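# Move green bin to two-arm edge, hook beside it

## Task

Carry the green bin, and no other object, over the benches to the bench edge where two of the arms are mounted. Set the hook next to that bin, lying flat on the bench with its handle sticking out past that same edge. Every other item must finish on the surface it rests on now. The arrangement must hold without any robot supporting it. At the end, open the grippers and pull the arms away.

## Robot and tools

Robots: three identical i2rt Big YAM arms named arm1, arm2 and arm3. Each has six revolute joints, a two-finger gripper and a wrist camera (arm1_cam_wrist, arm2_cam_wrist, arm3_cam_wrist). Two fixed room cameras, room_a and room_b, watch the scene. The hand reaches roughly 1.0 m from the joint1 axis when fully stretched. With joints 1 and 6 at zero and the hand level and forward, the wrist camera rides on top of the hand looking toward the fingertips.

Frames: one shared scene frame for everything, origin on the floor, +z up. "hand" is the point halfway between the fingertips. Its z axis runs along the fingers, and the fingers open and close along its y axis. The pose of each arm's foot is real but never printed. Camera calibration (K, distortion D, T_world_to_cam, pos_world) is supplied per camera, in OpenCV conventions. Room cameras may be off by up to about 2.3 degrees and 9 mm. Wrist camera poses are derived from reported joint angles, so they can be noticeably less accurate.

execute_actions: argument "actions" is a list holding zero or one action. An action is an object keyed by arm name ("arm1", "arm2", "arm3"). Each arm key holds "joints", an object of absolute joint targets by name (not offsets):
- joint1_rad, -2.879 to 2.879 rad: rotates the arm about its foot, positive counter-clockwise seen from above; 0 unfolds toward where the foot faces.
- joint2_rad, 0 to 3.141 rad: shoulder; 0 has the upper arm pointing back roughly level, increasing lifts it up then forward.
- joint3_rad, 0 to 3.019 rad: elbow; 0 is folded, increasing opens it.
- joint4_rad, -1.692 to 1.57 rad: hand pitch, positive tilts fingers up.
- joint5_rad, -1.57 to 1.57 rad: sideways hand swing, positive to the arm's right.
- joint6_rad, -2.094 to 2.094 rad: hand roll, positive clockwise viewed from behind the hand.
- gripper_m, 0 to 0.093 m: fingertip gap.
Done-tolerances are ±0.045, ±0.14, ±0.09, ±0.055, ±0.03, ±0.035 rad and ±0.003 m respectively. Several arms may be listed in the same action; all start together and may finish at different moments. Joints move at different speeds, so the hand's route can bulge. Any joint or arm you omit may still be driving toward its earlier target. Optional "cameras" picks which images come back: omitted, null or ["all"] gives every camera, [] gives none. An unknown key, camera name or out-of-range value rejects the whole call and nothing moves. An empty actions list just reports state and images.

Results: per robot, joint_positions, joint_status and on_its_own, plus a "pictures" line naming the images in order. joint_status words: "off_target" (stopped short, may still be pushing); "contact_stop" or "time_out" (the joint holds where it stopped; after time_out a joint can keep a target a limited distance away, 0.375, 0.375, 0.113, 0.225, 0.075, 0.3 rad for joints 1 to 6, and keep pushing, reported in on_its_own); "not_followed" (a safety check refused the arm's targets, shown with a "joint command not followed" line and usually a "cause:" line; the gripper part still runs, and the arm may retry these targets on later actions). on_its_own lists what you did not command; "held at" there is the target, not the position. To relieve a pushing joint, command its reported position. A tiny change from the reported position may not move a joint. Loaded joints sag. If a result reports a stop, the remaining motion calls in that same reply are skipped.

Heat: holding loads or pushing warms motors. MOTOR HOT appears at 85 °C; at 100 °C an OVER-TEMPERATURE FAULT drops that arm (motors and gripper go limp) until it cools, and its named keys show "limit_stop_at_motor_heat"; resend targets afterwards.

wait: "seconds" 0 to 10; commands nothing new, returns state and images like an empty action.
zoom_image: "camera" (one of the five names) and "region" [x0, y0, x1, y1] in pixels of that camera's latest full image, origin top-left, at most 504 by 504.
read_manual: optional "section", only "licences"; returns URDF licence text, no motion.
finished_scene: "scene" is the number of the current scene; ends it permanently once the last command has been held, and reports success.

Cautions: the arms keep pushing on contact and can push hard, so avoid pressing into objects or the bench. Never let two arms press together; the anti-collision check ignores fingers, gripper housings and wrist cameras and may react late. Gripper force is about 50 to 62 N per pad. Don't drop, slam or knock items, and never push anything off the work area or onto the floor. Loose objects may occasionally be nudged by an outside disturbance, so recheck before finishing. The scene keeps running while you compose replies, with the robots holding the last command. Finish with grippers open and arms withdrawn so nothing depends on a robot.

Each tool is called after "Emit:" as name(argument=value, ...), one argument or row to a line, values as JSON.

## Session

Emit:
execute_actions(
  actions=[],
)

Scene clock: 0.00 s.
Motor temperatures (°C, as the motors report them): arm1=[22 27 31 23 23 23] | arm2=[24 27 30 23 23 25] | arm3=[24 27 27 25 23 23]
arm1.joint_positions: joint1_rad=-0.095 joint2_rad=+0.384 joint3_rad=+1.477 joint4_rad=-1.201 joint5_rad=+0.065 joint6_rad=+0.696 gripper_m=+0.094
arm1.joint_status: not commanded
arm1.hand: x=-0.2685 y=-0.6973 z=+1.4247 quat_wxyz=(-0.384, +0.193, -0.718, -0.547) (m; scene frame)
arm2.joint_positions: joint1_rad=+0.056 joint2_rad=+0.374 joint3_rad=+1.537 joint4_rad=-1.229 joint5_rad=+0.092 joint6_rad=+0.652 gripper_m=+0.094
arm2.joint_status: not commanded
arm2.hand: x=+0.6246 y=-0.6987 z=+1.4445 quat_wxyz=(-0.270, +0.353, -0.638, -0.629) (m; scene frame)
arm3.joint_positions: joint1_rad=+0.913 joint2_rad=+0.477 joint3_rad=+1.623 joint4_rad=-1.260 joint5_rad=+0.032 joint6_rad=-0.053 gripper_m=+0.094
arm3.joint_status: not commanded
arm3.hand: x=-0.1946 y=+1.5235 z=+1.4502 quat_wxyz=(-0.626, -0.198, -0.723, +0.215) (m; scene frame)
pictures: arm1_cam_wrist, arm2_cam_wrist, arm3_cam_wrist, room_a, room_b
camera_calibration (this result's frames):
arm1_cam_wrist: T_world_to_cam=[[0.687787, -0.342608, -0.639976, 0.853526], [-0.721384, -0.420913, -0.549943, 0.307709], [-0.080959, 0.839912, -0.53665, 1.45377], [0, 0, 0, 1]] pos_world=[-0.247371, -0.799094, 1.49562]
arm2_cam_wrist: T_world_to_cam=[[0.789306, 0.0433103, -0.612471, 0.417739], [-0.431435, -0.670629, -0.603424, 0.679324], [-0.436875, 0.740527, -0.510646, 1.65308], [0, 0, 0, 1]] pos_world=[0.685551, -0.786671, 1.50991]
arm3_cam_wrist: T_world_to_cam=[[-0.56132, -0.825065, 0.0647143, 1.05218], [-0.587832, 0.342434, -0.732934, 0.432072], [0.582558, -0.449451, -0.677215, 1.90482], [0, 0, 0, 1]] pos_world=[-0.265071, 1.57628, 1.53856]
Images, in order (width x height): arm1_cam_wrist 504x504, arm2_cam_wrist 504x504, arm3_cam_wrist 504x504, room_a 504x504, room_b 504x504.

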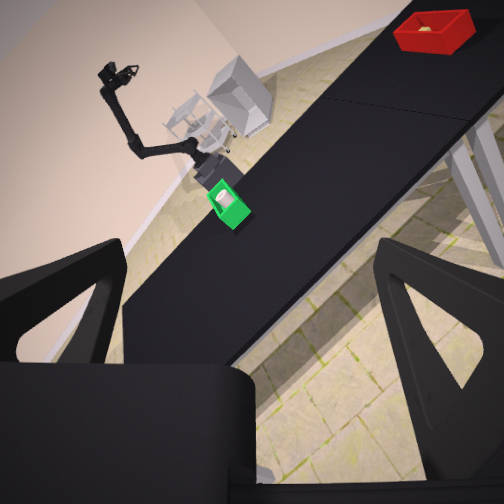

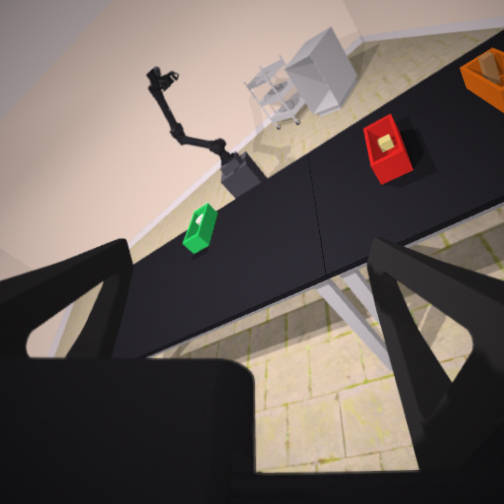

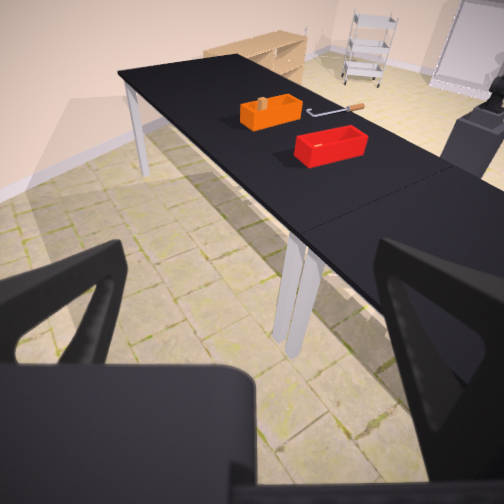

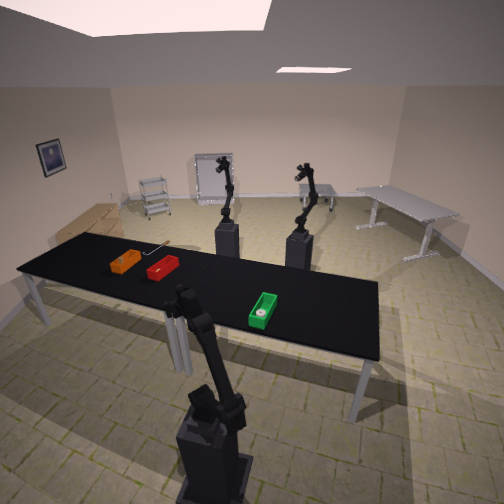

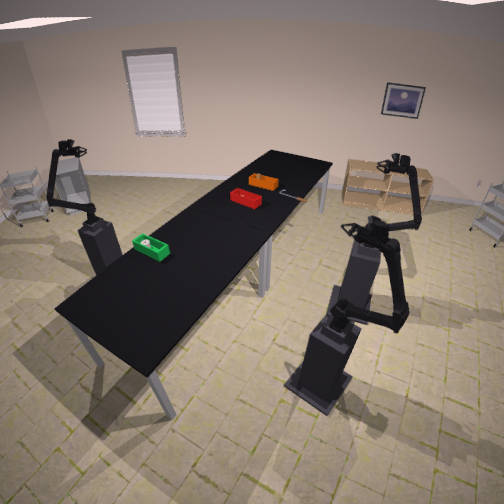

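Emit:
zoom_image(
  camera="room_b",
  region=[200, 160, 330, 240],
)

Emit:
zoom_image(
  camera="room_a",
  region=[100, 225, 290, 335],
)

Region (200, 160, 330, 240) of room_b's 504x504 image, scaled by 3.877, with more detail than that image has; it fills the top 310 rows of this view, and the rest is white.

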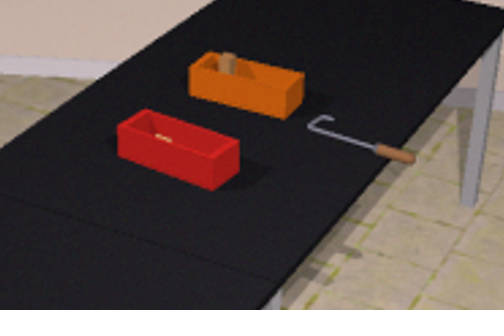

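Region (100, 225, 290, 335) of room_a's 504x504 image, scaled by 2.653, with more detail than that image has; it fills the top 292 rows of this view, and the rest is white.

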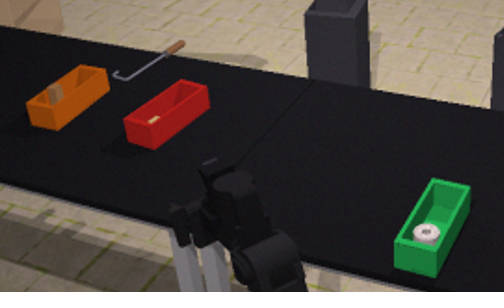

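Emit:
execute_actions(
  actions=[
    {"arm2":{"joints":{"joint1_rad":-0.794,"joint2_rad":2.333,"joint3_rad":1.2,"joint4_rad":1.16,"joint5_rad":-0.538,"joint6_rad":0}},"arm3":{"joints":{"joint1_rad":-0.13,"joint2_rad":2.06,"joint3_rad":0.95,"joint4_rad":0.99,"joint5_rad":0,"joint6_rad":0,"gripper_m":0.07}},"arm1":{"joints":{"joint1_rad":-0.1,"joint2_rad":2.2,"joint3_rad":0.9,"joint4_rad":1.3,"joint5_rad":-0.769,"joint6_rad":0}}},
  ],
  cameras=["arm2_cam_wrist","arm3_cam_wrist"],
)

Scene clock: 22.57 s.
Motor temperatures (°C, as the motors report them): arm1=[22 27 32 23 23 23] | arm2=[24 28 31 23 23 25] | arm3=[24 28 29 25 23 23]
arm1.joint_positions: joint1_rad=-0.095 joint2_rad=+2.211 joint3_rad=+0.898 joint4_rad=+1.282 joint5_rad=-0.766 joint6_rad=+0.012 gripper_m=+0.094
arm1.joint_status: all done
arm1.hand: x=-0.2622 y=-0.1957 z=+0.7967 quat_wxyz=(-0.352, +0.603, -0.380, -0.606) (m; scene frame)
arm2.joint_positions: joint1_rad=-0.801 joint2_rad=+2.323 joint3_rad=+1.196 joint4_rad=+1.134 joint5_rad=-0.535 joint6_rad=+0.012 gripper_m=+0.094
arm2.joint_status: all done
arm2.hand: x=+0.9910 y=-0.1726 z=+0.7911 quat_wxyz=(-0.528, +0.458, -0.535, -0.474) (m; scene frame)
arm3.joint_positions: joint1_rad=-0.137 joint2_rad=+2.056 joint3_rad=+0.948 joint4_rad=+0.963 joint5_rad=+0.001 joint6_rad=-0.007 gripper_m=+0.070
arm3.joint_status: all done
arm3.hand: x=-0.3291 y=+0.9201 z=+0.8237 quat_wxyz=(-0.447, -0.542, -0.527, +0.478) (m; scene frame)
pictures: arm2_cam_wrist, arm3_cam_wrist
camera_calibration (this result's frames):
arm2_cam_wrist: T_world_to_cam=[[0.991495, -0.127938, -0.0238826, -0.98996], [-0.0935574, -0.573071, -0.814148, 0.644669], [0.090474, 0.809457, -0.580167, 0.6342], [0, 0, 0, 1]] pos_world=[0.984474, -0.27057, 0.869154]
arm3_cam_wrist: T_world_to_cam=[[-0.998465, 0.0513728, 0.0206797, -0.394696], [0.0207346, 0.693058, -0.720584, -0.0321141], [-0.0513506, -0.719049, -0.69306, 1.34016], [0, 0, 0, 1]] pos_world=[-0.324606, 1.00618, 0.913834]
Images, in order (width x height): arm2_cam_wrist 504x504, arm3_cam_wrist 504x504.

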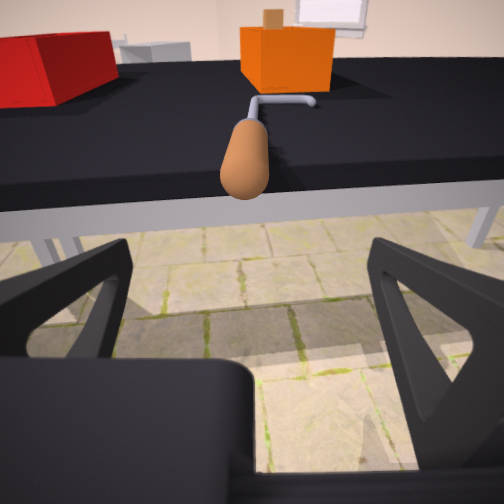

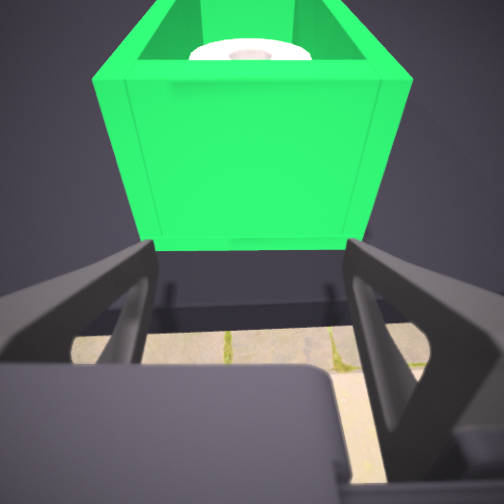

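Emit:
execute_actions(
  actions=[
    {"arm2":{"joints":{"joint1_rad":-0.743,"joint2_rad":2.42,"joint3_rad":1.44,"joint4_rad":0.99,"joint5_rad":-0.475}},"arm3":{"joints":{"joint2_rad":2.16,"joint3_rad":1.19,"joint4_rad":0.83}}},
  ],
  cameras=[],
)

Emit:
execute_actions(
  actions=[
    {"arm2":{"joints":{"joint1_rad":-0.69,"joint2_rad":2.505,"joint3_rad":1.655,"joint4_rad":0.86,"joint5_rad":-0.417}},"arm3":{"joints":{"joint2_rad":2.28,"joint3_rad":1.45,"joint4_rad":0.72}}},
  ],
  cameras=["arm2_cam_wrist","arm3_cam_wrist"],
)

Scene clock: 33.17 s.
Motor temperatures (°C, as the motors report them): arm1=[22 28 32 23 23 23] | arm2=[24 29 31 23 23 25] | arm3=[24 29 29 25 23 23]
arm1.joint_positions: joint1_rad=-0.095 joint2_rad=+2.211 joint3_rad=+0.898 joint4_rad=+1.282 joint5_rad=-0.766 joint6_rad=+0.012 gripper_m=+0.094
arm1.joint_status: not commanded
arm1.hand: x=-0.2622 y=-0.1957 z=+0.7967 quat_wxyz=(-0.352, +0.603, -0.380, -0.606) (m; scene frame)
arm2.joint_positions: joint1_rad=-0.746 joint2_rad=+2.400 joint3_rad=+1.413 joint4_rad=+1.009 joint5_rad=-0.477 joint6_rad=+0.012 gripper_m=+0.094
arm2.joint_status: all done
arm2.hand: x=+1.0029 y=-0.1023 z=+0.7963 quat_wxyz=(-0.534, +0.456, -0.531, -0.474) (m; scene frame)
arm3.joint_positions: joint1_rad=-0.137 joint2_rad=+2.152 joint3_rad=+1.163 joint4_rad=+0.850 joint5_rad=-0.001 joint6_rad=-0.006 gripper_m=+0.070
arm3.joint_status: all done
arm3.hand: x=-0.3318 y=+0.8528 z=+0.8230 quat_wxyz=(-0.449, -0.540, -0.527, +0.478) (m; scene frame)
pictures: none
No camera images: the call's "cameras" was empty. Leave "cameras" out to get every camera's image.

Scene clock: 34.13 s.
Motor temperatures (°C, as the motors report them): arm1=[22 28 32 23 23 23] | arm2=[24 29 31 23 23 25] | arm3=[24 29 29 25 23 23]
arm1.joint_positions: joint1_rad=-0.095 joint2_rad=+2.211 joint3_rad=+0.898 joint4_rad=+1.282 joint5_rad=-0.766 joint6_rad=+0.012 gripper_m=+0.094
arm1.joint_status: not commanded
arm1.hand: x=-0.2622 y=-0.1957 z=+0.7967 quat_wxyz=(-0.352, +0.603, -0.380, -0.606) (m; scene frame)
arm2.joint_positions: joint1_rad=-0.693 joint2_rad=+2.481 joint3_rad=+1.621 joint4_rad=+0.878 joint5_rad=-0.419 joint6_rad=+0.012 gripper_m=+0.094
arm2.joint_status: all done
arm2.hand: x=+1.0043 y=-0.0378 z=+0.7977 quat_wxyz=(-0.534, +0.455, -0.534, -0.473) (m; scene frame)
arm3.joint_positions: joint1_rad=-0.137 joint2_rad=+2.267 joint3_rad=+1.418 joint4_rad=+0.738 joint5_rad=-0.001 joint6_rad=-0.003 gripper_m=+0.070
arm3.joint_status: all done
arm3.hand: x=-0.3349 y=+0.7791 z=+0.8304 quat_wxyz=(-0.458, -0.534, -0.519, +0.485) (m; scene frame)
pictures: arm2_cam_wrist, arm3_cam_wrist
camera_calibration (this result's frames):
arm2_cam_wrist: T_world_to_cam=[[0.990583, -0.135441, -0.0200318, -0.988256], [-0.0938196, -0.564926, -0.819791, 0.733635], [0.099717, 0.81395, -0.572313, 0.512327], [0, 0, 0, 1]] pos_world=[0.996692, -0.13641, 0.874842]
arm3_cam_wrist: T_world_to_cam=[[-0.998605, 0.0501824, 0.0164061, -0.388881], [0.0213573, 0.668147, -0.743723, 0.109459], [-0.0482835, -0.742335, -0.668287, 1.24175], [0, 0, 0, 1]] pos_world=[-0.33072, 0.868173, 0.917631]
Images, in order (width x height): arm2_cam_wrist 504x504, arm3_cam_wrist 504x504.

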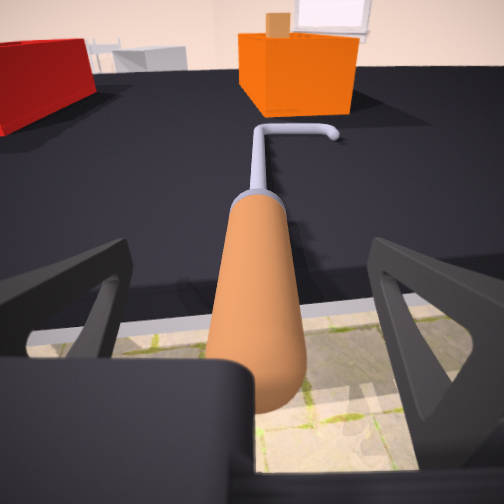

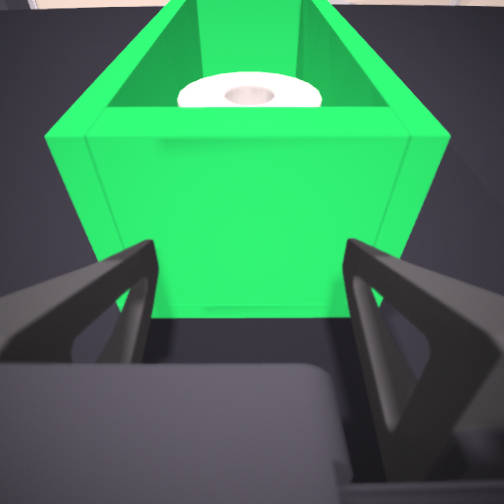

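Emit:
execute_actions(
  actions=[
    {"arm2":{"joints":{"joint4_rad":0.835,"gripper_m":0}},"arm3":{"joints":{"joint2_rad":2.43,"joint3_rad":1.77,"joint4_rad":0.565}}},
  ],
  cameras=[],
)

Emit:
execute_actions(
  actions=[
    {"arm2":{"joints":{"joint2_rad":2.36,"joint4_rad":0.76}},"arm3":{"joints":{"joint2_rad":2.60,"joint3_rad":2.12,"joint4_rad":0.385}}},
  ],
  cameras=["arm2_cam_wrist","arm3_cam_wrist"],
)

Scene clock: 41.80 s.
Motor temperatures (°C, as the motors report them): arm1=[22 29 31 23 23 23] | arm2=[24 30 32 23 23 25] | arm3=[24 30 30 25 23 23]
arm1.joint_positions: joint1_rad=-0.095 joint2_rad=+2.211 joint3_rad=+0.898 joint4_rad=+1.282 joint5_rad=-0.766 joint6_rad=+0.012 gripper_m=+0.094
arm1.joint_status: not commanded
arm1.hand: x=-0.2622 y=-0.1957 z=+0.7967 quat_wxyz=(-0.352, +0.603, -0.380, -0.606) (m; scene frame)
arm2.joint_positions: joint1_rad=-0.693 joint2_rad=+2.481 joint3_rad=+1.621 joint4_rad=+0.855 joint5_rad=-0.416 joint6_rad=+0.011 gripper_m=+0.029
arm2.joint_status: gripper_m off_target (ended at +0.029, target +0.000); the others done
arm2.hand: x=+1.0048 y=-0.0378 z=+0.7923 quat_wxyz=(-0.527, +0.457, -0.542, -0.469) (m; scene frame)
arm3.joint_positions: joint1_rad=-0.137 joint2_rad=+2.410 joint3_rad=+1.732 joint4_rad=+0.584 joint5_rad=-0.001 joint6_rad=+0.000 gripper_m=+0.070
arm3.joint_status: all done
arm3.hand: x=-0.3381 y=+0.7015 z=+0.8371 quat_wxyz=(-0.463, -0.531, -0.515, +0.489) (m; scene frame)
pictures: none
No camera images: the call's "cameras" was empty. Leave "cameras" out to get every camera's image.

Scene clock: 42.93 s.
Motor temperatures (°C, as the motors report them): arm1=[22 29 31 23 23 23] | arm2=[24 30 32 23 23 25] | arm3=[24 30 31 25 23 23]
arm1.joint_positions: joint1_rad=-0.095 joint2_rad=+2.211 joint3_rad=+0.898 joint4_rad=+1.282 joint5_rad=-0.766 joint6_rad=+0.012 gripper_m=+0.094
arm1.joint_status: not commanded
arm1.hand: x=-0.2622 y=-0.1957 z=+0.7967 quat_wxyz=(-0.352, +0.603, -0.380, -0.606) (m; scene frame)
arm2.joint_positions: joint1_rad=-0.693 joint2_rad=+2.393 joint3_rad=+1.621 joint4_rad=+0.761 joint5_rad=-0.416 joint6_rad=+0.003 gripper_m=+0.029
arm2.joint_status: all done
arm2.hand: x=+1.0095 y=-0.0315 z=+0.8431 quat_wxyz=(-0.526, +0.459, -0.542, -0.467) (m; scene frame)
arm3.joint_positions: joint1_rad=-0.137 joint2_rad=+2.577 joint3_rad=+2.075 joint4_rad=+0.404 joint5_rad=-0.001 joint6_rad=+0.000 gripper_m=+0.070
arm3.joint_status: all done
arm3.hand: x=-0.3411 y=+0.6351 z=+0.8351 quat_wxyz=(-0.462, -0.532, -0.515, +0.488) (m; scene frame)
pictures: arm2_cam_wrist, arm3_cam_wrist
camera_calibration (this result's frames):
arm2_cam_wrist: T_world_to_cam=[[0.990076, -0.138657, -0.0229037, -0.988818], [-0.100663, -0.585962, -0.804062, 0.767823], [0.098068, 0.798388, -0.594104, 0.552252], [0, 0, 0, 1]] pos_world=[1.00214, -0.128103, 0.922825]
arm3_cam_wrist: T_world_to_cam=[[-0.998634, 0.0505334, 0.0132819, -0.385557], [0.023308, 0.658352, -0.75235, 0.223321], [-0.0467629, -0.751012, -0.65863, 1.1356], [0, 0, 0, 1]] pos_world=[-0.337131, 0.725309, 0.921077]
Images, in order (width x height): arm2_cam_wrist 504x504, arm3_cam_wrist 504x504.

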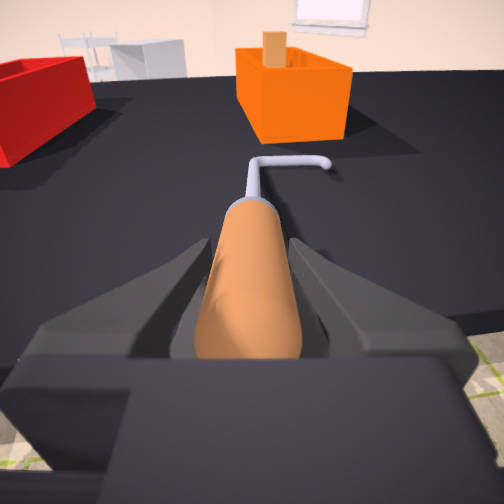

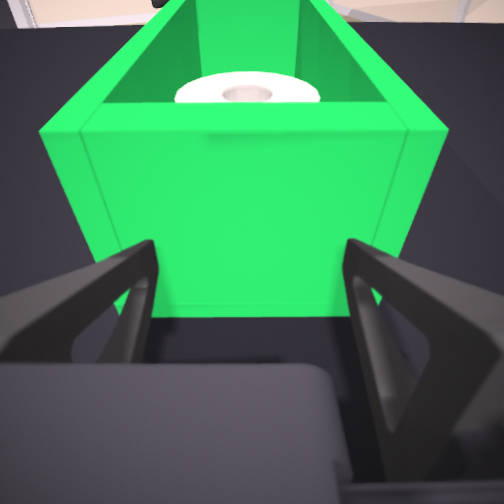

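Emit:
execute_actions(
  actions=[
    {"arm2":{"joints":{"joint1_rad":-0.5,"joint2_rad":2.04,"joint3_rad":1.0,"joint4_rad":1.08,"joint5_rad":-0.3}},"arm3":{"joints":{"joint2_rad":2.79,"joint3_rad":2.52,"joint4_rad":0.185}}},
  ],
  cameras=["arm2_cam_wrist"],
)

Emit:
execute_actions(
  actions=[
    {"arm2":{"joints":{"joint1_rad":0.1,"joint5_rad":0.23}},"arm3":{"joints":{"joint2_rad":2.4,"joint3_rad":1.8,"joint4_rad":0.55}}},
  ],
  cameras=["arm2_cam_wrist"],
)

Emit:
execute_actions(
  actions=[
    {"arm2":{"joints":{"joint1_rad":0.603,"joint2_rad":2.464,"joint3_rad":1.865,"joint4_rad":0.62,"joint5_rad":0.738}},"arm3":{"joints":{"joint2_rad":1.5,"joint3_rad":1.1,"joint4_rad":0.4}}},
  ],
  cameras=["arm2_cam_wrist","room_b"],
)

Scene clock: 59.07 s.
Motor temperatures (°C, as the motors report them): arm1=[22 29 31 23 23 23] | arm2=[24 32 33 23 23 25] | arm3=[24 32 34 25 23 23]
arm1.joint_positions: joint1_rad=-0.095 joint2_rad=+2.211 joint3_rad=+0.898 joint4_rad=+1.282 joint5_rad=-0.766 joint6_rad=+0.012 gripper_m=+0.094
arm1.joint_status: not commanded
arm1.hand: x=-0.2622 y=-0.1957 z=+0.7967 quat_wxyz=(-0.352, +0.603, -0.380, -0.606) (m; scene frame)
arm2.joint_positions: joint1_rad=-0.487 joint2_rad=+2.028 joint3_rad=+0.993 joint4_rad=+1.055 joint5_rad=-0.304 joint6_rad=+0.004 gripper_m=+0.029
arm2.joint_status: all done
arm2.hand: x=+0.8063 y=-0.1307 z=+0.8936 quat_wxyz=(-0.515, +0.479, -0.510, -0.496) (m; scene frame)
arm3.joint_positions: joint1_rad=-0.137 joint2_rad=+2.766 joint3_rad=+2.472 joint4_rad=+0.203 joint5_rad=-0.001 joint6_rad=+0.000 gripper_m=+0.070
arm3.joint_status: all done
arm3.hand: x=-0.3433 y=+0.5833 z=+0.8407 quat_wxyz=(-0.464, -0.530, -0.514, +0.490) (m; scene frame)
pictures: arm2_cam_wrist
camera_calibration (this result's frames):
arm2_cam_wrist: T_world_to_cam=[[0.998876, -0.0455683, -0.0130105, -0.803971], [-0.0366065, -0.567594, -0.822495, 0.697086], [0.030095, 0.822047, -0.568624, 0.716442], [0, 0, 0, 1]] pos_world=[0.807024, -0.229923, 0.970276]
Images, in order (width x height): arm2_cam_wrist 504x504.

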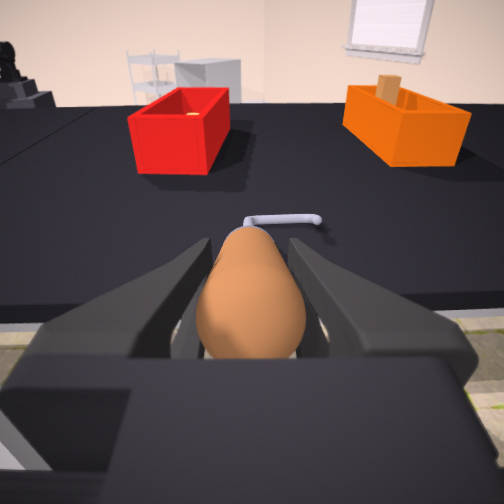

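Scene clock: 60.77 s.
Motor temperatures (°C, as the motors report them): arm1=[22 29 31 23 23 23] | arm2=[24 32 33 23 23 25] | arm3=[24 32 34 25 23 23]
arm1.joint_positions: joint1_rad=-0.095 joint2_rad=+2.211 joint3_rad=+0.898 joint4_rad=+1.282 joint5_rad=-0.766 joint6_rad=+0.012 gripper_m=+0.094
arm1.joint_status: not commanded
arm1.hand: x=-0.2622 y=-0.1957 z=+0.7967 quat_wxyz=(-0.352, +0.603, -0.380, -0.606) (m; scene frame)
arm2.joint_positions: joint1_rad=+0.109 joint2_rad=+2.028 joint3_rad=+0.993 joint4_rad=+1.055 joint5_rad=+0.227 joint6_rad=+0.000 gripper_m=+0.029
arm2.joint_status: all done
arm2.hand: x=+0.4904 y=-0.1134 z=+0.8983 quat_wxyz=(-0.497, +0.494, -0.495, -0.514) (m; scene frame)
arm3.joint_positions: joint1_rad=-0.137 joint2_rad=+2.401 joint3_rad=+1.795 joint4_rad=+0.541 joint5_rad=-0.001 joint6_rad=+0.000 gripper_m=+0.070
arm3.joint_status: all done
arm3.hand: x=-0.3384 y=+0.6864 z=+0.8690 quat_wxyz=(-0.470, -0.524, -0.508, +0.497) (m; scene frame)
pictures: arm2_cam_wrist
camera_calibration (this result's frames):
arm2_cam_wrist: T_world_to_cam=[[0.999619, 0.0196854, -0.0193273, -0.474876], [-0.00473595, -0.567733, -0.823199, 0.684192], [-0.0271778, 0.822978, -0.567423, 0.741558], [0, 0, 0, 1]] pos_world=[0.49809, -0.212499, 0.974826]
Images, in order (width x height): arm2_cam_wrist 504x504.

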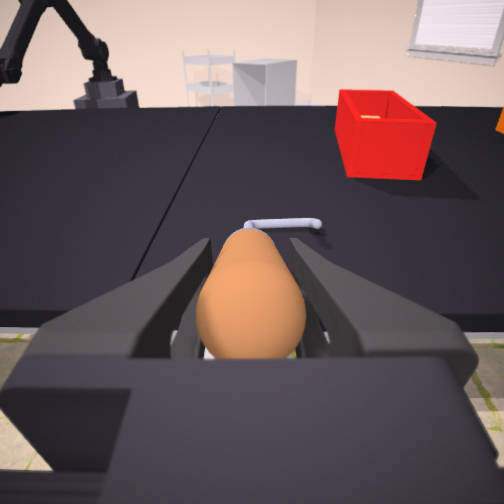

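Scene clock: 62.57 s.
Motor temperatures (°C, as the motors report them): arm1=[22 29 31 23 23 23] | arm2=[24 32 33 23 23 25] | arm3=[24 32 34 25 23 23]
arm1.joint_positions: joint1_rad=-0.095 joint2_rad=+2.211 joint3_rad=+0.898 joint4_rad=+1.282 joint5_rad=-0.766 joint6_rad=+0.012 gripper_m=+0.094
arm1.joint_status: not commanded
arm1.hand: x=-0.2622 y=-0.1957 z=+0.7967 quat_wxyz=(-0.352, +0.603, -0.380, -0.606) (m; scene frame)
arm2.joint_positions: joint1_rad=+0.597 joint2_rad=+2.465 joint3_rad=+1.814 joint4_rad=+0.620 joint5_rad=+0.738 joint6_rad=+0.001 gripper_m=+0.029
arm2.joint_status: all done
arm2.hand: x=+0.1265 y=-0.0678 z=+0.8633 quat_wxyz=(-0.498, +0.505, -0.506, -0.492) (m; scene frame)
arm3.joint_positions: joint1_rad=-0.137 joint2_rad=+1.482 joint3_rad=+1.107 joint4_rad=+0.415 joint5_rad=-0.001 joint6_rad=+0.000 gripper_m=+0.070
arm3.joint_status: all done
arm3.hand: x=-0.3241 y=+0.9353 z=+1.1505 quat_wxyz=(-0.496, -0.497, -0.482, +0.524) (m; scene frame)
pictures: arm2_cam_wrist, room_b
camera_calibration (this result's frames):
arm2_cam_wrist: T_world_to_cam=[[0.999984, -0.00310498, 0.00473206, -0.135054], [0.00190356, -0.602867, -0.797839, 0.654463], [0.00533007, 0.797836, -0.602852, 0.699092], [0, 0, 0, 1]] pos_world=[0.13008, -0.163626, 0.944244]
Images, in order (width x height): arm2_cam_wrist 504x504, room_b 504x504.

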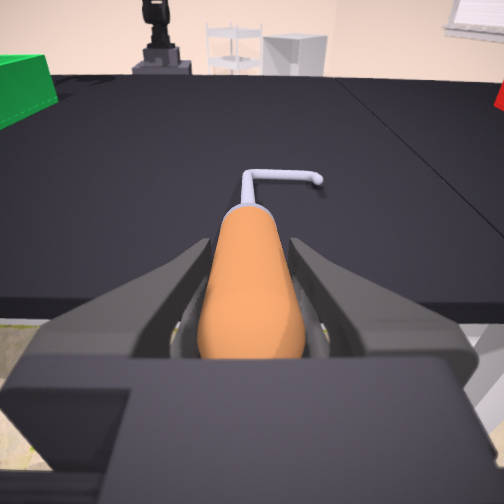

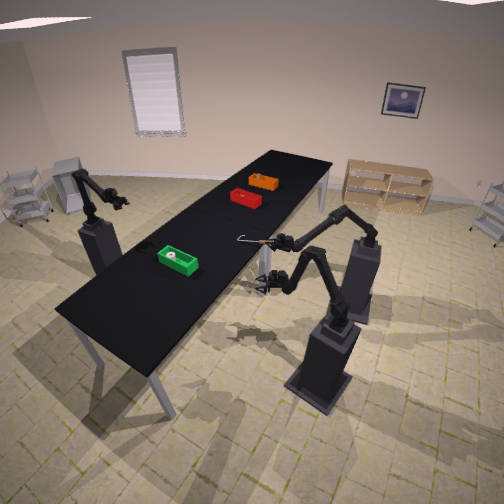

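Emit:
execute_actions(
  actions=[
    {"arm2":{"joints":{"joint2_rad":2.60,"joint3_rad":1.91,"joint4_rad":0.75}}},
  ],
  cameras=["arm2_cam_wrist"],
)

Scene clock: 66.67 s.
Motor temperatures (°C, as the motors report them): arm1=[22 29 31 23 23 23] | arm2=[24 32 34 23 23 25] | arm3=[24 31 33 25 23 23]
arm1.joint_positions: joint1_rad=-0.095 joint2_rad=+2.211 joint3_rad=+0.898 joint4_rad=+1.282 joint5_rad=-0.766 joint6_rad=+0.012 gripper_m=+0.094
arm1.joint_status: not commanded
arm1.hand: x=-0.2622 y=-0.1957 z=+0.7967 quat_wxyz=(-0.352, +0.603, -0.380, -0.606) (m; scene frame)
arm2.joint_positions: joint1_rad=+0.597 joint2_rad=+2.593 joint3_rad=+1.860 joint4_rad=+0.719 joint5_rad=+0.736 joint6_rad=+0.000 gripper_m=+0.029
arm2.joint_status: all done
arm2.hand: x=+0.1247 y=-0.0670 z=+0.7984 quat_wxyz=(-0.498, +0.499, -0.505, -0.498) (m; scene frame)
arm3.joint_positions: joint1_rad=-0.137 joint2_rad=+1.482 joint3_rad=+1.107 joint4_rad=+0.415 joint5_rad=-0.001 joint6_rad=+0.000 gripper_m=+0.070
arm3.joint_status: not commanded
arm3.hand: x=-0.3241 y=+0.9353 z=+1.1505 quat_wxyz=(-0.496, -0.497, -0.482, +0.524) (m; scene frame)
pictures: arm2_cam_wrist
camera_calibration (this result's frames):
arm2_cam_wrist: T_world_to_cam=[[0.999982, -0.00171588, -0.00576274, -0.124475], [-0.00565977, -0.592173, -0.805791, 0.611154], [-0.0020299, 0.805809, -0.592172, 0.652226], [0, 0, 0, 1]] pos_world=[0.129255, -0.163874, 0.877975]
Images, in order (width x height): arm2_cam_wrist 504x504.

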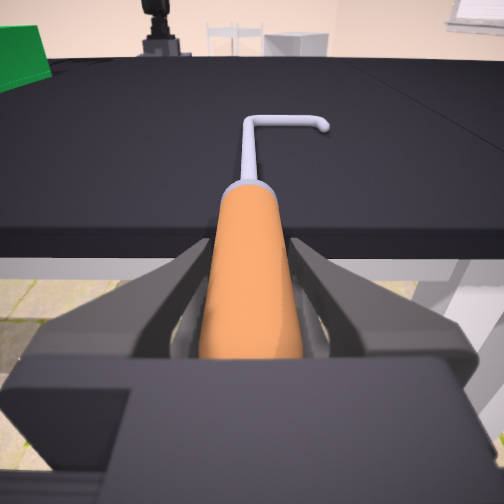

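Emit:
execute_actions(
  actions=[
    {"arm2":{"joints":{"joint4_rad":0.68,"gripper_m":0.093}}},
  ],
  cameras=[],
)

Emit:
execute_actions(
  actions=[
    {"arm2":{"joints":{"joint2_rad":1.6}},"arm1":{"joints":{"joint1_rad":-0.565}}},
  ],
  cameras=[],
)

Emit:
execute_actions(
  actions=[
    {"arm2":{"joints":{"joint1_rad":0.1,"joint2_rad":1.2,"joint3_rad":1.1,"joint4_rad":0.2,"joint5_rad":-0.4}},"arm1":{"joints":{"joint2_rad":2.42,"joint3_rad":1.50,"joint4_rad":0.96,"joint5_rad":-0.75}}},
  ],
  cameras=["arm1_cam_wrist"],
)

Scene clock: 80.53 s.
Motor temperatures (°C, as the motors report them): arm1=[22 29 31 23 23 23] | arm2=[24 33 35 23 23 25] | arm3=[24 30 32 25 23 23]
arm1.joint_positions: joint1_rad=-0.095 joint2_rad=+2.211 joint3_rad=+0.898 joint4_rad=+1.282 joint5_rad=-0.766 joint6_rad=+0.012 gripper_m=+0.094
arm1.joint_status: not commanded
arm1.hand: x=-0.2622 y=-0.1957 z=+0.7967 quat_wxyz=(-0.352, +0.603, -0.380, -0.606) (m; scene frame)
arm2.joint_positions: joint1_rad=+0.597 joint2_rad=+2.593 joint3_rad=+1.864 joint4_rad=+0.699 joint5_rad=+0.736 joint6_rad=+0.000 gripper_m=+0.093
arm2.joint_status: all done
arm2.hand: x=+0.1241 y=-0.0664 z=+0.7960 quat_wxyz=(-0.498, +0.505, -0.505, -0.492) (m; scene frame)
arm3.joint_positions: joint1_rad=-0.137 joint2_rad=+1.482 joint3_rad=+1.107 joint4_rad=+0.415 joint5_rad=-0.001 joint6_rad=+0.000 gripper_m=+0.070
arm3.joint_status: not commanded
arm3.hand: x=-0.3241 y=+0.9353 z=+1.1505 quat_wxyz=(-0.496, -0.497, -0.482, +0.524) (m; scene frame)
pictures: none
No camera images: the call's "cameras" was empty. Leave "cameras" out to get every camera's image.

Scene clock: 82.53 s.
Motor temperatures (°C, as the motors report them): arm1=[22 29 31 23 23 23] | arm2=[24 32 35 23 23 25] | arm3=[24 30 32 25 23 23]
arm1.joint_positions: joint1_rad=-0.575 joint2_rad=+2.211 joint3_rad=+0.898 joint4_rad=+1.282 joint5_rad=-0.768 joint6_rad=+0.011 gripper_m=+0.094
arm1.joint_status: all done
arm1.hand: x=+0.0115 y=-0.2890 z=+0.7947 quat_wxyz=(-0.485, +0.496, -0.513, -0.506) (m; scene frame)
arm2.joint_positions: joint1_rad=+0.597 joint2_rad=+1.606 joint3_rad=+1.904 joint4_rad=+0.684 joint5_rad=+0.736 joint6_rad=+0.000 gripper_m=+0.093
arm2.joint_status: all done
arm2.hand: x=+0.3267 y=-0.2817 z=+1.5701 quat_wxyz=(-0.457, +0.100, -0.427, -0.774) (m; scene frame)
arm3.joint_positions: joint1_rad=-0.137 joint2_rad=+1.482 joint3_rad=+1.107 joint4_rad=+0.415 joint5_rad=-0.001 joint6_rad=+0.000 gripper_m=+0.070
arm3.joint_status: not commanded
arm3.hand: x=-0.3241 y=+0.9353 z=+1.1505 quat_wxyz=(-0.496, -0.497, -0.482, +0.524) (m; scene frame)
pictures: none
No camera images: the call's "cameras" was empty. Leave "cameras" out to get every camera's image.

Scene clock: 84.07 s.
Motor temperatures (°C, as the motors report them): arm1=[22 29 31 23 23 23] | arm2=[24 32 35 23 23 25] | arm3=[24 30 32 25 23 23]
arm1.joint_positions: joint1_rad=-0.575 joint2_rad=+2.420 joint3_rad=+1.470 joint4_rad=+0.965 joint5_rad=-0.752 joint6_rad=+0.011 gripper_m=+0.094
arm1.joint_status: all done
arm1.hand: x=+0.1340 y=-0.1639 z=+0.7980 quat_wxyz=(-0.505, +0.492, -0.501, -0.502) (m; scene frame)
arm2.joint_positions: joint1_rad=+0.105 joint2_rad=+1.206 joint3_rad=+1.091 joint4_rad=+0.209 joint5_rad=-0.397 joint6_rad=+0.000 gripper_m=+0.093
arm2.joint_status: all done
arm2.hand: x=+0.4260 y=-0.2606 z=+1.2687 quat_wxyz=(-0.342, +0.604, -0.294, -0.657) (m; scene frame)
arm3.joint_positions: joint1_rad=-0.137 joint2_rad=+1.482 joint3_rad=+1.107 joint4_rad=+0.415 joint5_rad=-0.001 joint6_rad=+0.000 gripper_m=+0.070
arm3.joint_status: not commanded
arm3.hand: x=-0.3241 y=+0.9353 z=+1.1505 quat_wxyz=(-0.496, -0.497, -0.482, +0.524) (m; scene frame)
pictures: arm1_cam_wrist
camera_calibration (this result's frames):
arm1_cam_wrist: T_world_to_cam=[[0.999485, -0.0296919, -0.012143, -0.133172], [-0.0268706, -0.568144, -0.82249, 0.57821], [0.0175223, 0.822393, -0.56865, 0.711447], [0, 0, 0, 1]] pos_world=[0.136174, -0.260536, 0.878519]
Images, in order (width x height): arm1_cam_wrist 504x504.

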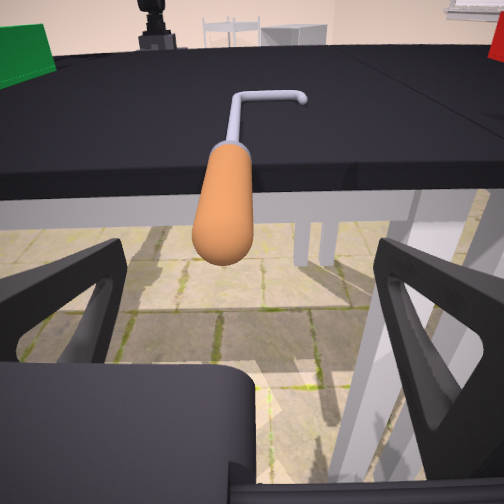

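Emit:
execute_actions(
  actions=[
    {"arm1":{"joints":{"joint1_rad":-0.51,"joint2_rad":2.485,"joint3_rad":1.67,"joint4_rad":0.87,"joint5_rad":-0.70}}},
  ],
  cameras=[],
)

Emit:
execute_actions(
  actions=[
    {"arm1":{"joints":{"joint1_rad":-0.462,"joint2_rad":2.557,"joint3_rad":1.835,"joint4_rad":0.78,"joint5_rad":-0.645}}},
  ],
  cameras=["arm1_cam_wrist"],
)

Scene clock: 93.67 s.
Motor temperatures (°C, as the motors report them): arm1=[22 30 32 23 23 23] | arm2=[24 31 35 23 23 25] | arm3=[24 30 32 25 23 23]
arm1.joint_positions: joint1_rad=-0.506 joint2_rad=+2.496 joint3_rad=+1.622 joint4_rad=+0.874 joint5_rad=-0.703 joint6_rad=+0.011 gripper_m=+0.094
arm1.joint_status: all done
arm1.hand: x=+0.1214 y=-0.1056 z=+0.7874 quat_wxyz=(-0.495, +0.497, -0.501, -0.507) (m; scene frame)
arm2.joint_positions: joint1_rad=+0.105 joint2_rad=+1.206 joint3_rad=+1.091 joint4_rad=+0.209 joint5_rad=-0.397 joint6_rad=+0.000 gripper_m=+0.093
arm2.joint_status: not commanded
arm2.hand: x=+0.4260 y=-0.2606 z=+1.2687 quat_wxyz=(-0.342, +0.604, -0.294, -0.657) (m; scene frame)
arm3.joint_positions: joint1_rad=-0.137 joint2_rad=+1.482 joint3_rad=+1.107 joint4_rad=+0.415 joint5_rad=-0.001 joint6_rad=+0.000 gripper_m=+0.070
arm3.joint_status: not commanded
arm3.hand: x=-0.3241 y=+0.9353 z=+1.1505 quat_wxyz=(-0.496, -0.497, -0.482, +0.524) (m; scene frame)
pictures: none
No camera images: the call's "cameras" was empty. Leave "cameras" out to get every camera's image.

Scene clock: 94.53 s.
Motor temperatures (°C, as the motors report them): arm1=[22 30 33 23 23 23] | arm2=[24 31 35 23 23 25] | arm3=[24 29 32 25 23 23]
arm1.joint_positions: joint1_rad=-0.466 joint2_rad=+2.562 joint3_rad=+1.778 joint4_rad=+0.785 joint5_rad=-0.648 joint6_rad=+0.011 gripper_m=+0.094
arm1.joint_status: all done
arm1.hand: x=+0.1243 y=-0.0597 z=+0.7886 quat_wxyz=(-0.499, +0.493, -0.504, -0.503) (m; scene frame)
arm2.joint_positions: joint1_rad=+0.105 joint2_rad=+1.206 joint3_rad=+1.091 joint4_rad=+0.209 joint5_rad=-0.397 joint6_rad=+0.000 gripper_m=+0.093
arm2.joint_status: not commanded
arm2.hand: x=+0.4260 y=-0.2606 z=+1.2687 quat_wxyz=(-0.342, +0.604, -0.294, -0.657) (m; scene frame)
arm3.joint_positions: joint1_rad=-0.137 joint2_rad=+1.482 joint3_rad=+1.107 joint4_rad=+0.415 joint5_rad=-0.001 joint6_rad=+0.000 gripper_m=+0.070
arm3.joint_status: not commanded
arm3.hand: x=-0.3241 y=+0.9353 z=+1.1505 quat_wxyz=(-0.496, -0.497, -0.482, +0.524) (m; scene frame)
pictures: arm1_cam_wrist
camera_calibration (this result's frames):
arm1_cam_wrist: T_world_to_cam=[[0.999458, -0.0251836, -0.0212083, -0.112987], [-0.0318475, -0.576085, -0.816769, 0.62499], [0.00835138, 0.817002, -0.576575, 0.627629], [0, 0, 0, 1]] pos_world=[0.127589, -0.155572, 0.869952]
Images, in order (width x height): arm1_cam_wrist 504x504.

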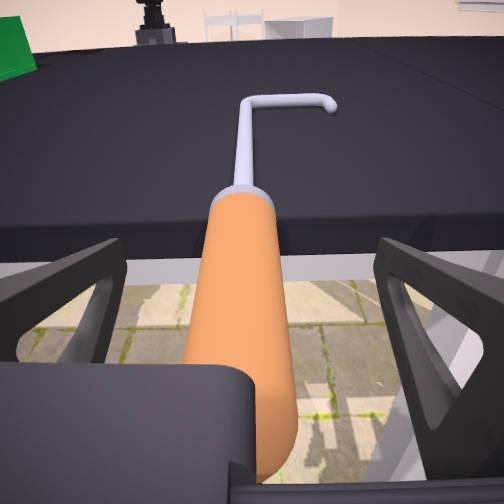

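Emit:
execute_actions(
  actions=[
    {"arm1":{"joints":{"joint4_rad":0.825,"gripper_m":0}}},
  ],
  cameras=[],
)

Emit:
execute_actions(
  actions=[
    {"arm1":{"joints":{"joint2_rad":2.46,"joint4_rad":0.75,"joint6_rad":0.75}}},
  ],
  cameras=["arm1_cam_wrist"],
)

Emit:
execute_actions(
  actions=[
    {"arm1":{"joints":{"joint2_rad":2.40,"joint4_rad":0.70,"joint6_rad":1.58}}},
  ],
  cameras=["arm1_cam_wrist"],
)

Scene clock: 102.87 s.
Motor temperatures (°C, as the motors report them): arm1=[22 31 35 23 23 23] | arm2=[24 30 35 23 23 25] | arm3=[24 29 32 25 23 23]
arm1.joint_positions: joint1_rad=-0.466 joint2_rad=+2.562 joint3_rad=+1.779 joint4_rad=+0.804 joint5_rad=-0.647 joint6_rad=+0.009 gripper_m=+0.029
arm1.joint_status: gripper_m off_target (ended at +0.029, target +0.000); the others done
arm1.hand: x=+0.1244 y=-0.0596 z=+0.7927 quat_wxyz=(-0.506, +0.493, -0.497, -0.504) (m; scene frame)
arm2.joint_positions: joint1_rad=+0.105 joint2_rad=+1.206 joint3_rad=+1.091 joint4_rad=+0.209 joint5_rad=-0.397 joint6_rad=+0.000 gripper_m=+0.093
arm2.joint_status: not commanded
arm2.hand: x=+0.4260 y=-0.2606 z=+1.2687 quat_wxyz=(-0.342, +0.604, -0.294, -0.657) (m; scene frame)
arm3.joint_positions: joint1_rad=-0.137 joint2_rad=+1.482 joint3_rad=+1.107 joint4_rad=+0.415 joint5_rad=-0.001 joint6_rad=+0.000 gripper_m=+0.070
arm3.joint_status: not commanded
arm3.hand: x=-0.3241 y=+0.9353 z=+1.1505 quat_wxyz=(-0.496, -0.497, -0.482, +0.524) (m; scene frame)
pictures: none
No camera images: the call's "cameras" was empty. Leave "cameras" out to get every camera's image.

Scene clock: 104.57 s.
Motor temperatures (°C, as the motors report them): arm1=[22 31 35 23 23 23] | arm2=[24 30 35 23 23 25] | arm3=[24 29 32 25 23 23]
arm1.joint_positions: joint1_rad=-0.466 joint2_rad=+2.492 joint3_rad=+1.779 joint4_rad=+0.743 joint5_rad=-0.644 joint6_rad=+0.718 gripper_m=+0.029
arm1.joint_status: all done
arm1.hand: x=+0.1293 y=-0.0545 z=+0.8383 quat_wxyz=(-0.304, +0.289, -0.635, -0.649) (m; scene frame)
arm2.joint_positions: joint1_rad=+0.105 joint2_rad=+1.206 joint3_rad=+1.091 joint4_rad=+0.209 joint5_rad=-0.397 joint6_rad=+0.000 gripper_m=+0.093
arm2.joint_status: not commanded
arm2.hand: x=+0.4260 y=-0.2606 z=+1.2687 quat_wxyz=(-0.342, +0.604, -0.294, -0.657) (m; scene frame)
arm3.joint_positions: joint1_rad=-0.137 joint2_rad=+1.482 joint3_rad=+1.107 joint4_rad=+0.415 joint5_rad=-0.001 joint6_rad=+0.000 gripper_m=+0.070
arm3.joint_status: not commanded
arm3.hand: x=-0.3241 y=+0.9353 z=+1.1505 quat_wxyz=(-0.496, -0.497, -0.482, +0.524) (m; scene frame)
pictures: arm1_cam_wrist
camera_calibration (this result's frames):
arm1_cam_wrist: T_world_to_cam=[[0.756991, -0.00846789, -0.653371, 0.445322], [-0.545942, -0.557629, -0.625297, 0.575703], [-0.359044, 0.830047, -0.426743, 0.574643], [0, 0, 0, 1]] pos_world=[0.183518, -0.15218, 0.896171]
Images, in order (width x height): arm1_cam_wrist 504x504.

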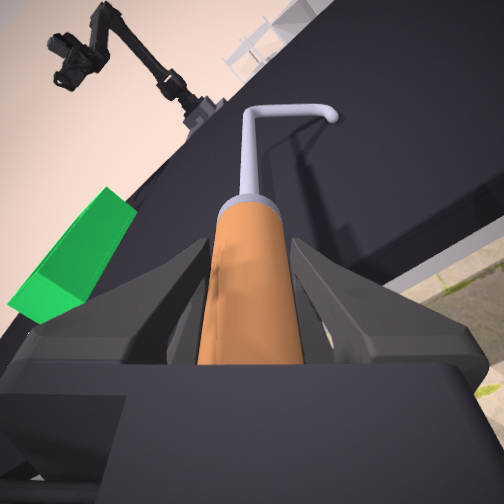

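Scene clock: 106.33 s.
Motor temperatures (°C, as the motors report them): arm1=[22 31 35 23 23 23] | arm2=[24 30 36 23 23 25] | arm3=[24 29 32 25 23 23]
arm1.joint_positions: joint1_rad=-0.466 joint2_rad=+2.447 joint3_rad=+1.779 joint4_rad=+0.685 joint5_rad=-0.643 joint6_rad=+1.561 gripper_m=+0.029
arm1.joint_status: all done
arm1.hand: x=+0.1313 y=-0.0524 z=+0.8643 quat_wxyz=(-0.009, +0.001, -0.701, -0.713) (m; scene frame)
arm2.joint_positions: joint1_rad=+0.105 joint2_rad=+1.206 joint3_rad=+1.091 joint4_rad=+0.209 joint5_rad=-0.397 joint6_rad=+0.000 gripper_m=+0.093
arm2.joint_status: not commanded
arm2.hand: x=+0.4260 y=-0.2606 z=+1.2687 quat_wxyz=(-0.342, +0.604, -0.294, -0.657) (m; scene frame)
arm3.joint_positions: joint1_rad=-0.137 joint2_rad=+1.482 joint3_rad=+1.107 joint4_rad=+0.415 joint5_rad=-0.001 joint6_rad=+0.000 gripper_m=+0.070
arm3.joint_status: not commanded
arm3.hand: x=-0.3241 y=+0.9353 z=+1.1505 quat_wxyz=(-0.496, -0.497, -0.482, +0.524) (m; scene frame)
pictures: arm1_cam_wrist
camera_calibration (this result's frames):
arm1_cam_wrist: T_world_to_cam=[[0.0083265, -0.00110231, -0.999965, 0.859132], [-0.820682, -0.571352, -0.00620382, 0.0944997], [-0.571325, 0.820705, -0.005662, 0.248108], [0, 0, 0, 1]] pos_world=[0.212151, -0.148684, 0.861093]
Images, in order (width x height): arm1_cam_wrist 504x504.

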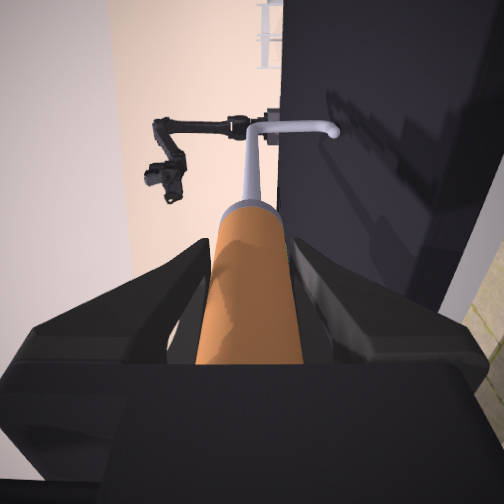

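Emit:
execute_actions(
  actions=[
    {"arm1":{"joints":{"joint1_rad":0.217,"joint2_rad":2.2,"joint4_rad":0.55,"joint5_rad":0.0}},"arm2":{"joints":{"joint1_rad":0.3}}},
  ],
  cameras=["arm1_cam_wrist","arm2_cam_wrist","arm3_cam_wrist"],
)

Scene clock: 115.70 s.
Motor temperatures (°C, as the motors report them): arm1=[22 33 37 23 23 23] | arm2=[24 30 36 23 23 25] | arm3=[24 29 32 25 23 23]
arm1.joint_positions: joint1_rad=+0.213 joint2_rad=+2.244 joint3_rad=+1.779 joint4_rad=+0.522 joint5_rad=+0.001 joint6_rad=+1.554 gripper_m=+0.029
arm1.joint_status: all done
arm1.hand: x=-0.3361 y=+0.0940 z=+1.0067 quat_wxyz=(+0.005, +0.011, -0.685, -0.728) (m; scene frame)
arm2.joint_positions: joint1_rad=+0.307 joint2_rad=+1.206 joint3_rad=+1.091 joint4_rad=+0.209 joint5_rad=-0.400 joint6_rad=+0.000 gripper_m=+0.093
arm2.joint_status: all done
arm2.hand: x=+0.3236 y=-0.3112 z=+1.2701 quat_wxyz=(-0.274, +0.630, -0.230, -0.689) (m; scene frame)
arm3.joint_positions: joint1_rad=-0.137 joint2_rad=+1.482 joint3_rad=+1.107 joint4_rad=+0.415 joint5_rad=-0.001 joint6_rad=+0.000 gripper_m=+0.070
arm3.joint_status: not commanded
arm3.hand: x=-0.3241 y=+0.9353 z=+1.1505 quat_wxyz=(-0.496, -0.497, -0.482, +0.524) (m; scene frame)
pictures: arm1_cam_wrist, arm2_cam_wrist, arm3_cam_wrist
camera_calibration (this result's frames):
arm1_cam_wrist: T_world_to_cam=[[0.00385586, 0.0420458, -0.999108, 0.999119], [-0.800775, -0.598298, -0.0282688, -0.173081], [-0.598953, 0.80017, 0.0313623, -0.182829], [0, 0, 0, 1]] pos_world=[-0.251958, 0.000731727, 0.999069]
arm2_cam_wrist: T_world_to_cam=[[0.665139, 0.746161, 0.0288648, -0.0239449], [0.391874, -0.315896, -0.864086, 0.879093], [-0.635629, 0.586049, -0.502516, 1.15153], [0, 0, 0, 1]] pos_world=[0.403378, -0.379283, 1.33896]
arm3_cam_wrist: T_world_to_cam=[[-0.998643, 0.050604, 0.0123041, -0.386937], [0.0175225, 0.548981, -0.835651, 0.458868], [-0.049042, -0.834301, -0.549123, 1.52085], [0, 0, 0, 1]] pos_world=[-0.319867, 1.03652, 1.22335]
Images, in order (width x height): arm1_cam_wrist 504x504, arm2_cam_wrist 504x504, arm3_cam_wrist 504x504.

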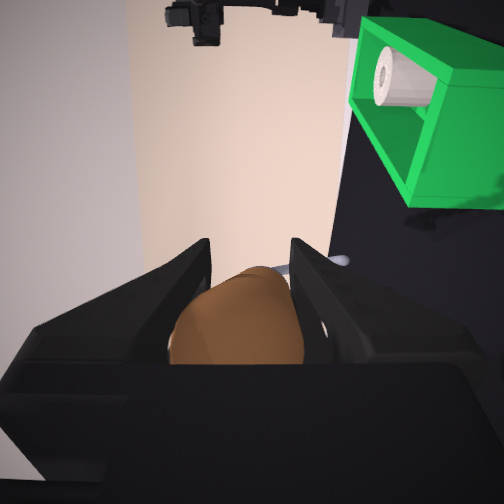

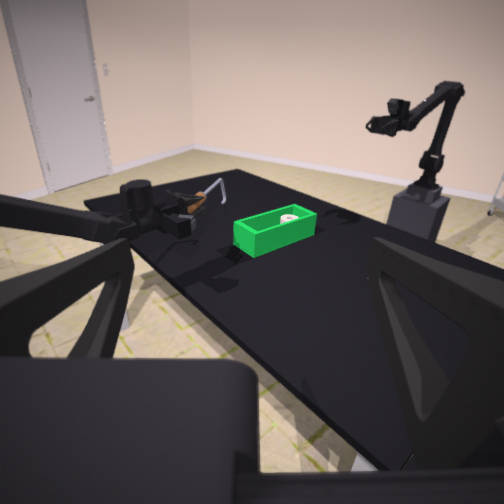

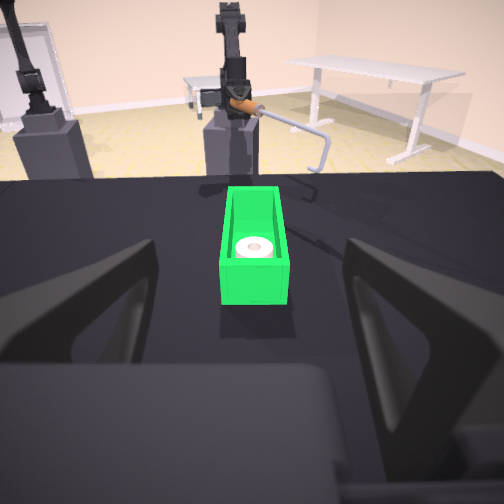

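Emit:
execute_actions(
  actions=[
    {"arm1":{"joints":{"joint6_rad":1.8,"joint5_rad":0.25}}},
  ],
  cameras=["arm1_cam_wrist","arm2_cam_wrist","arm3_cam_wrist"],
)

Scene clock: 128.90 s.
Motor temperatures (°C, as the motors report them): arm1=[22 33 39 23 23 23] | arm2=[24 30 36 23 23 25] | arm3=[24 29 32 25 23 23]
arm1.joint_positions: joint1_rad=+0.213 joint2_rad=+2.244 joint3_rad=+1.779 joint4_rad=+0.522 joint5_rad=+0.248 joint6_rad=+1.753 gripper_m=+0.029
arm1.joint_status: joint6_rad time_out (moved +0.199 of +0.246); the others done
arm1.on_its_own: joint6_rad reads +1.753 and still pushes toward +1.800 since a time_out
arm1.hand: x=-0.2940 y=+0.0898 z=+1.0061 quat_wxyz=(-0.008, -0.145, -0.671, -0.727) (m; scene frame)
arm2.joint_positions: joint1_rad=+0.307 joint2_rad=+1.206 joint3_rad=+1.091 joint4_rad=+0.209 joint5_rad=-0.400 joint6_rad=+0.000 gripper_m=+0.093
arm2.joint_status: not commanded
arm2.hand: x=+0.3236 y=-0.3112 z=+1.2701 quat_wxyz=(-0.274, +0.630, -0.230, -0.689) (m; scene frame)
arm3.joint_positions: joint1_rad=-0.137 joint2_rad=+1.482 joint3_rad=+1.107 joint4_rad=+0.415 joint5_rad=-0.001 joint6_rad=+0.000 gripper_m=+0.070
arm3.joint_status: not commanded
arm3.hand: x=-0.3241 y=+0.9353 z=+1.1505 quat_wxyz=(-0.496, -0.497, -0.482, +0.524) (m; scene frame)
pictures: arm1_cam_wrist, arm2_cam_wrist, arm3_cam_wrist
camera_calibration (this result's frames):
arm1_cam_wrist: T_world_to_cam=[[-0.193129, 0.0823681, -0.97771, 0.915502], [-0.905554, -0.398572, 0.145298, -0.365322], [-0.37772, 0.913431, 0.151565, -0.22033], [0, 0, 0, 1]] pos_world=[-0.237232, -0.0197592, 0.98157]
arm2_cam_wrist: T_world_to_cam=[[0.665139, 0.746161, 0.0288648, -0.0239449], [0.391874, -0.315896, -0.864086, 0.879093], [-0.635629, 0.586049, -0.502516, 1.15153], [0, 0, 0, 1]] pos_world=[0.403378, -0.379283, 1.33896]
arm3_cam_wrist: T_world_to_cam=[[-0.998643, 0.050604, 0.0123041, -0.386937], [0.0175225, 0.548981, -0.835651, 0.458868], [-0.049042, -0.834301, -0.549123, 1.52085], [0, 0, 0, 1]] pos_world=[-0.319867, 1.03652, 1.22335]
Images, in order (width x height): arm1_cam_wrist 504x504, arm2_cam_wrist 504x504, arm3_cam_wrist 504x504.

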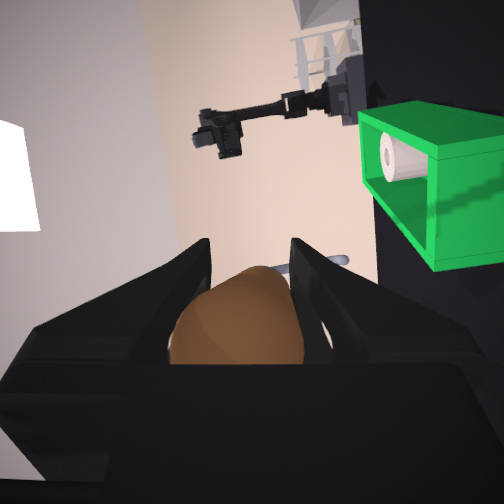

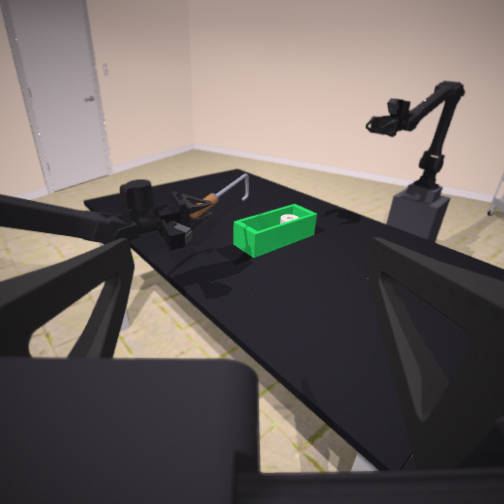

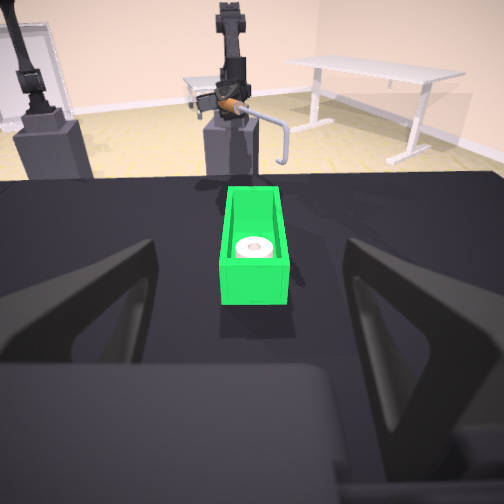

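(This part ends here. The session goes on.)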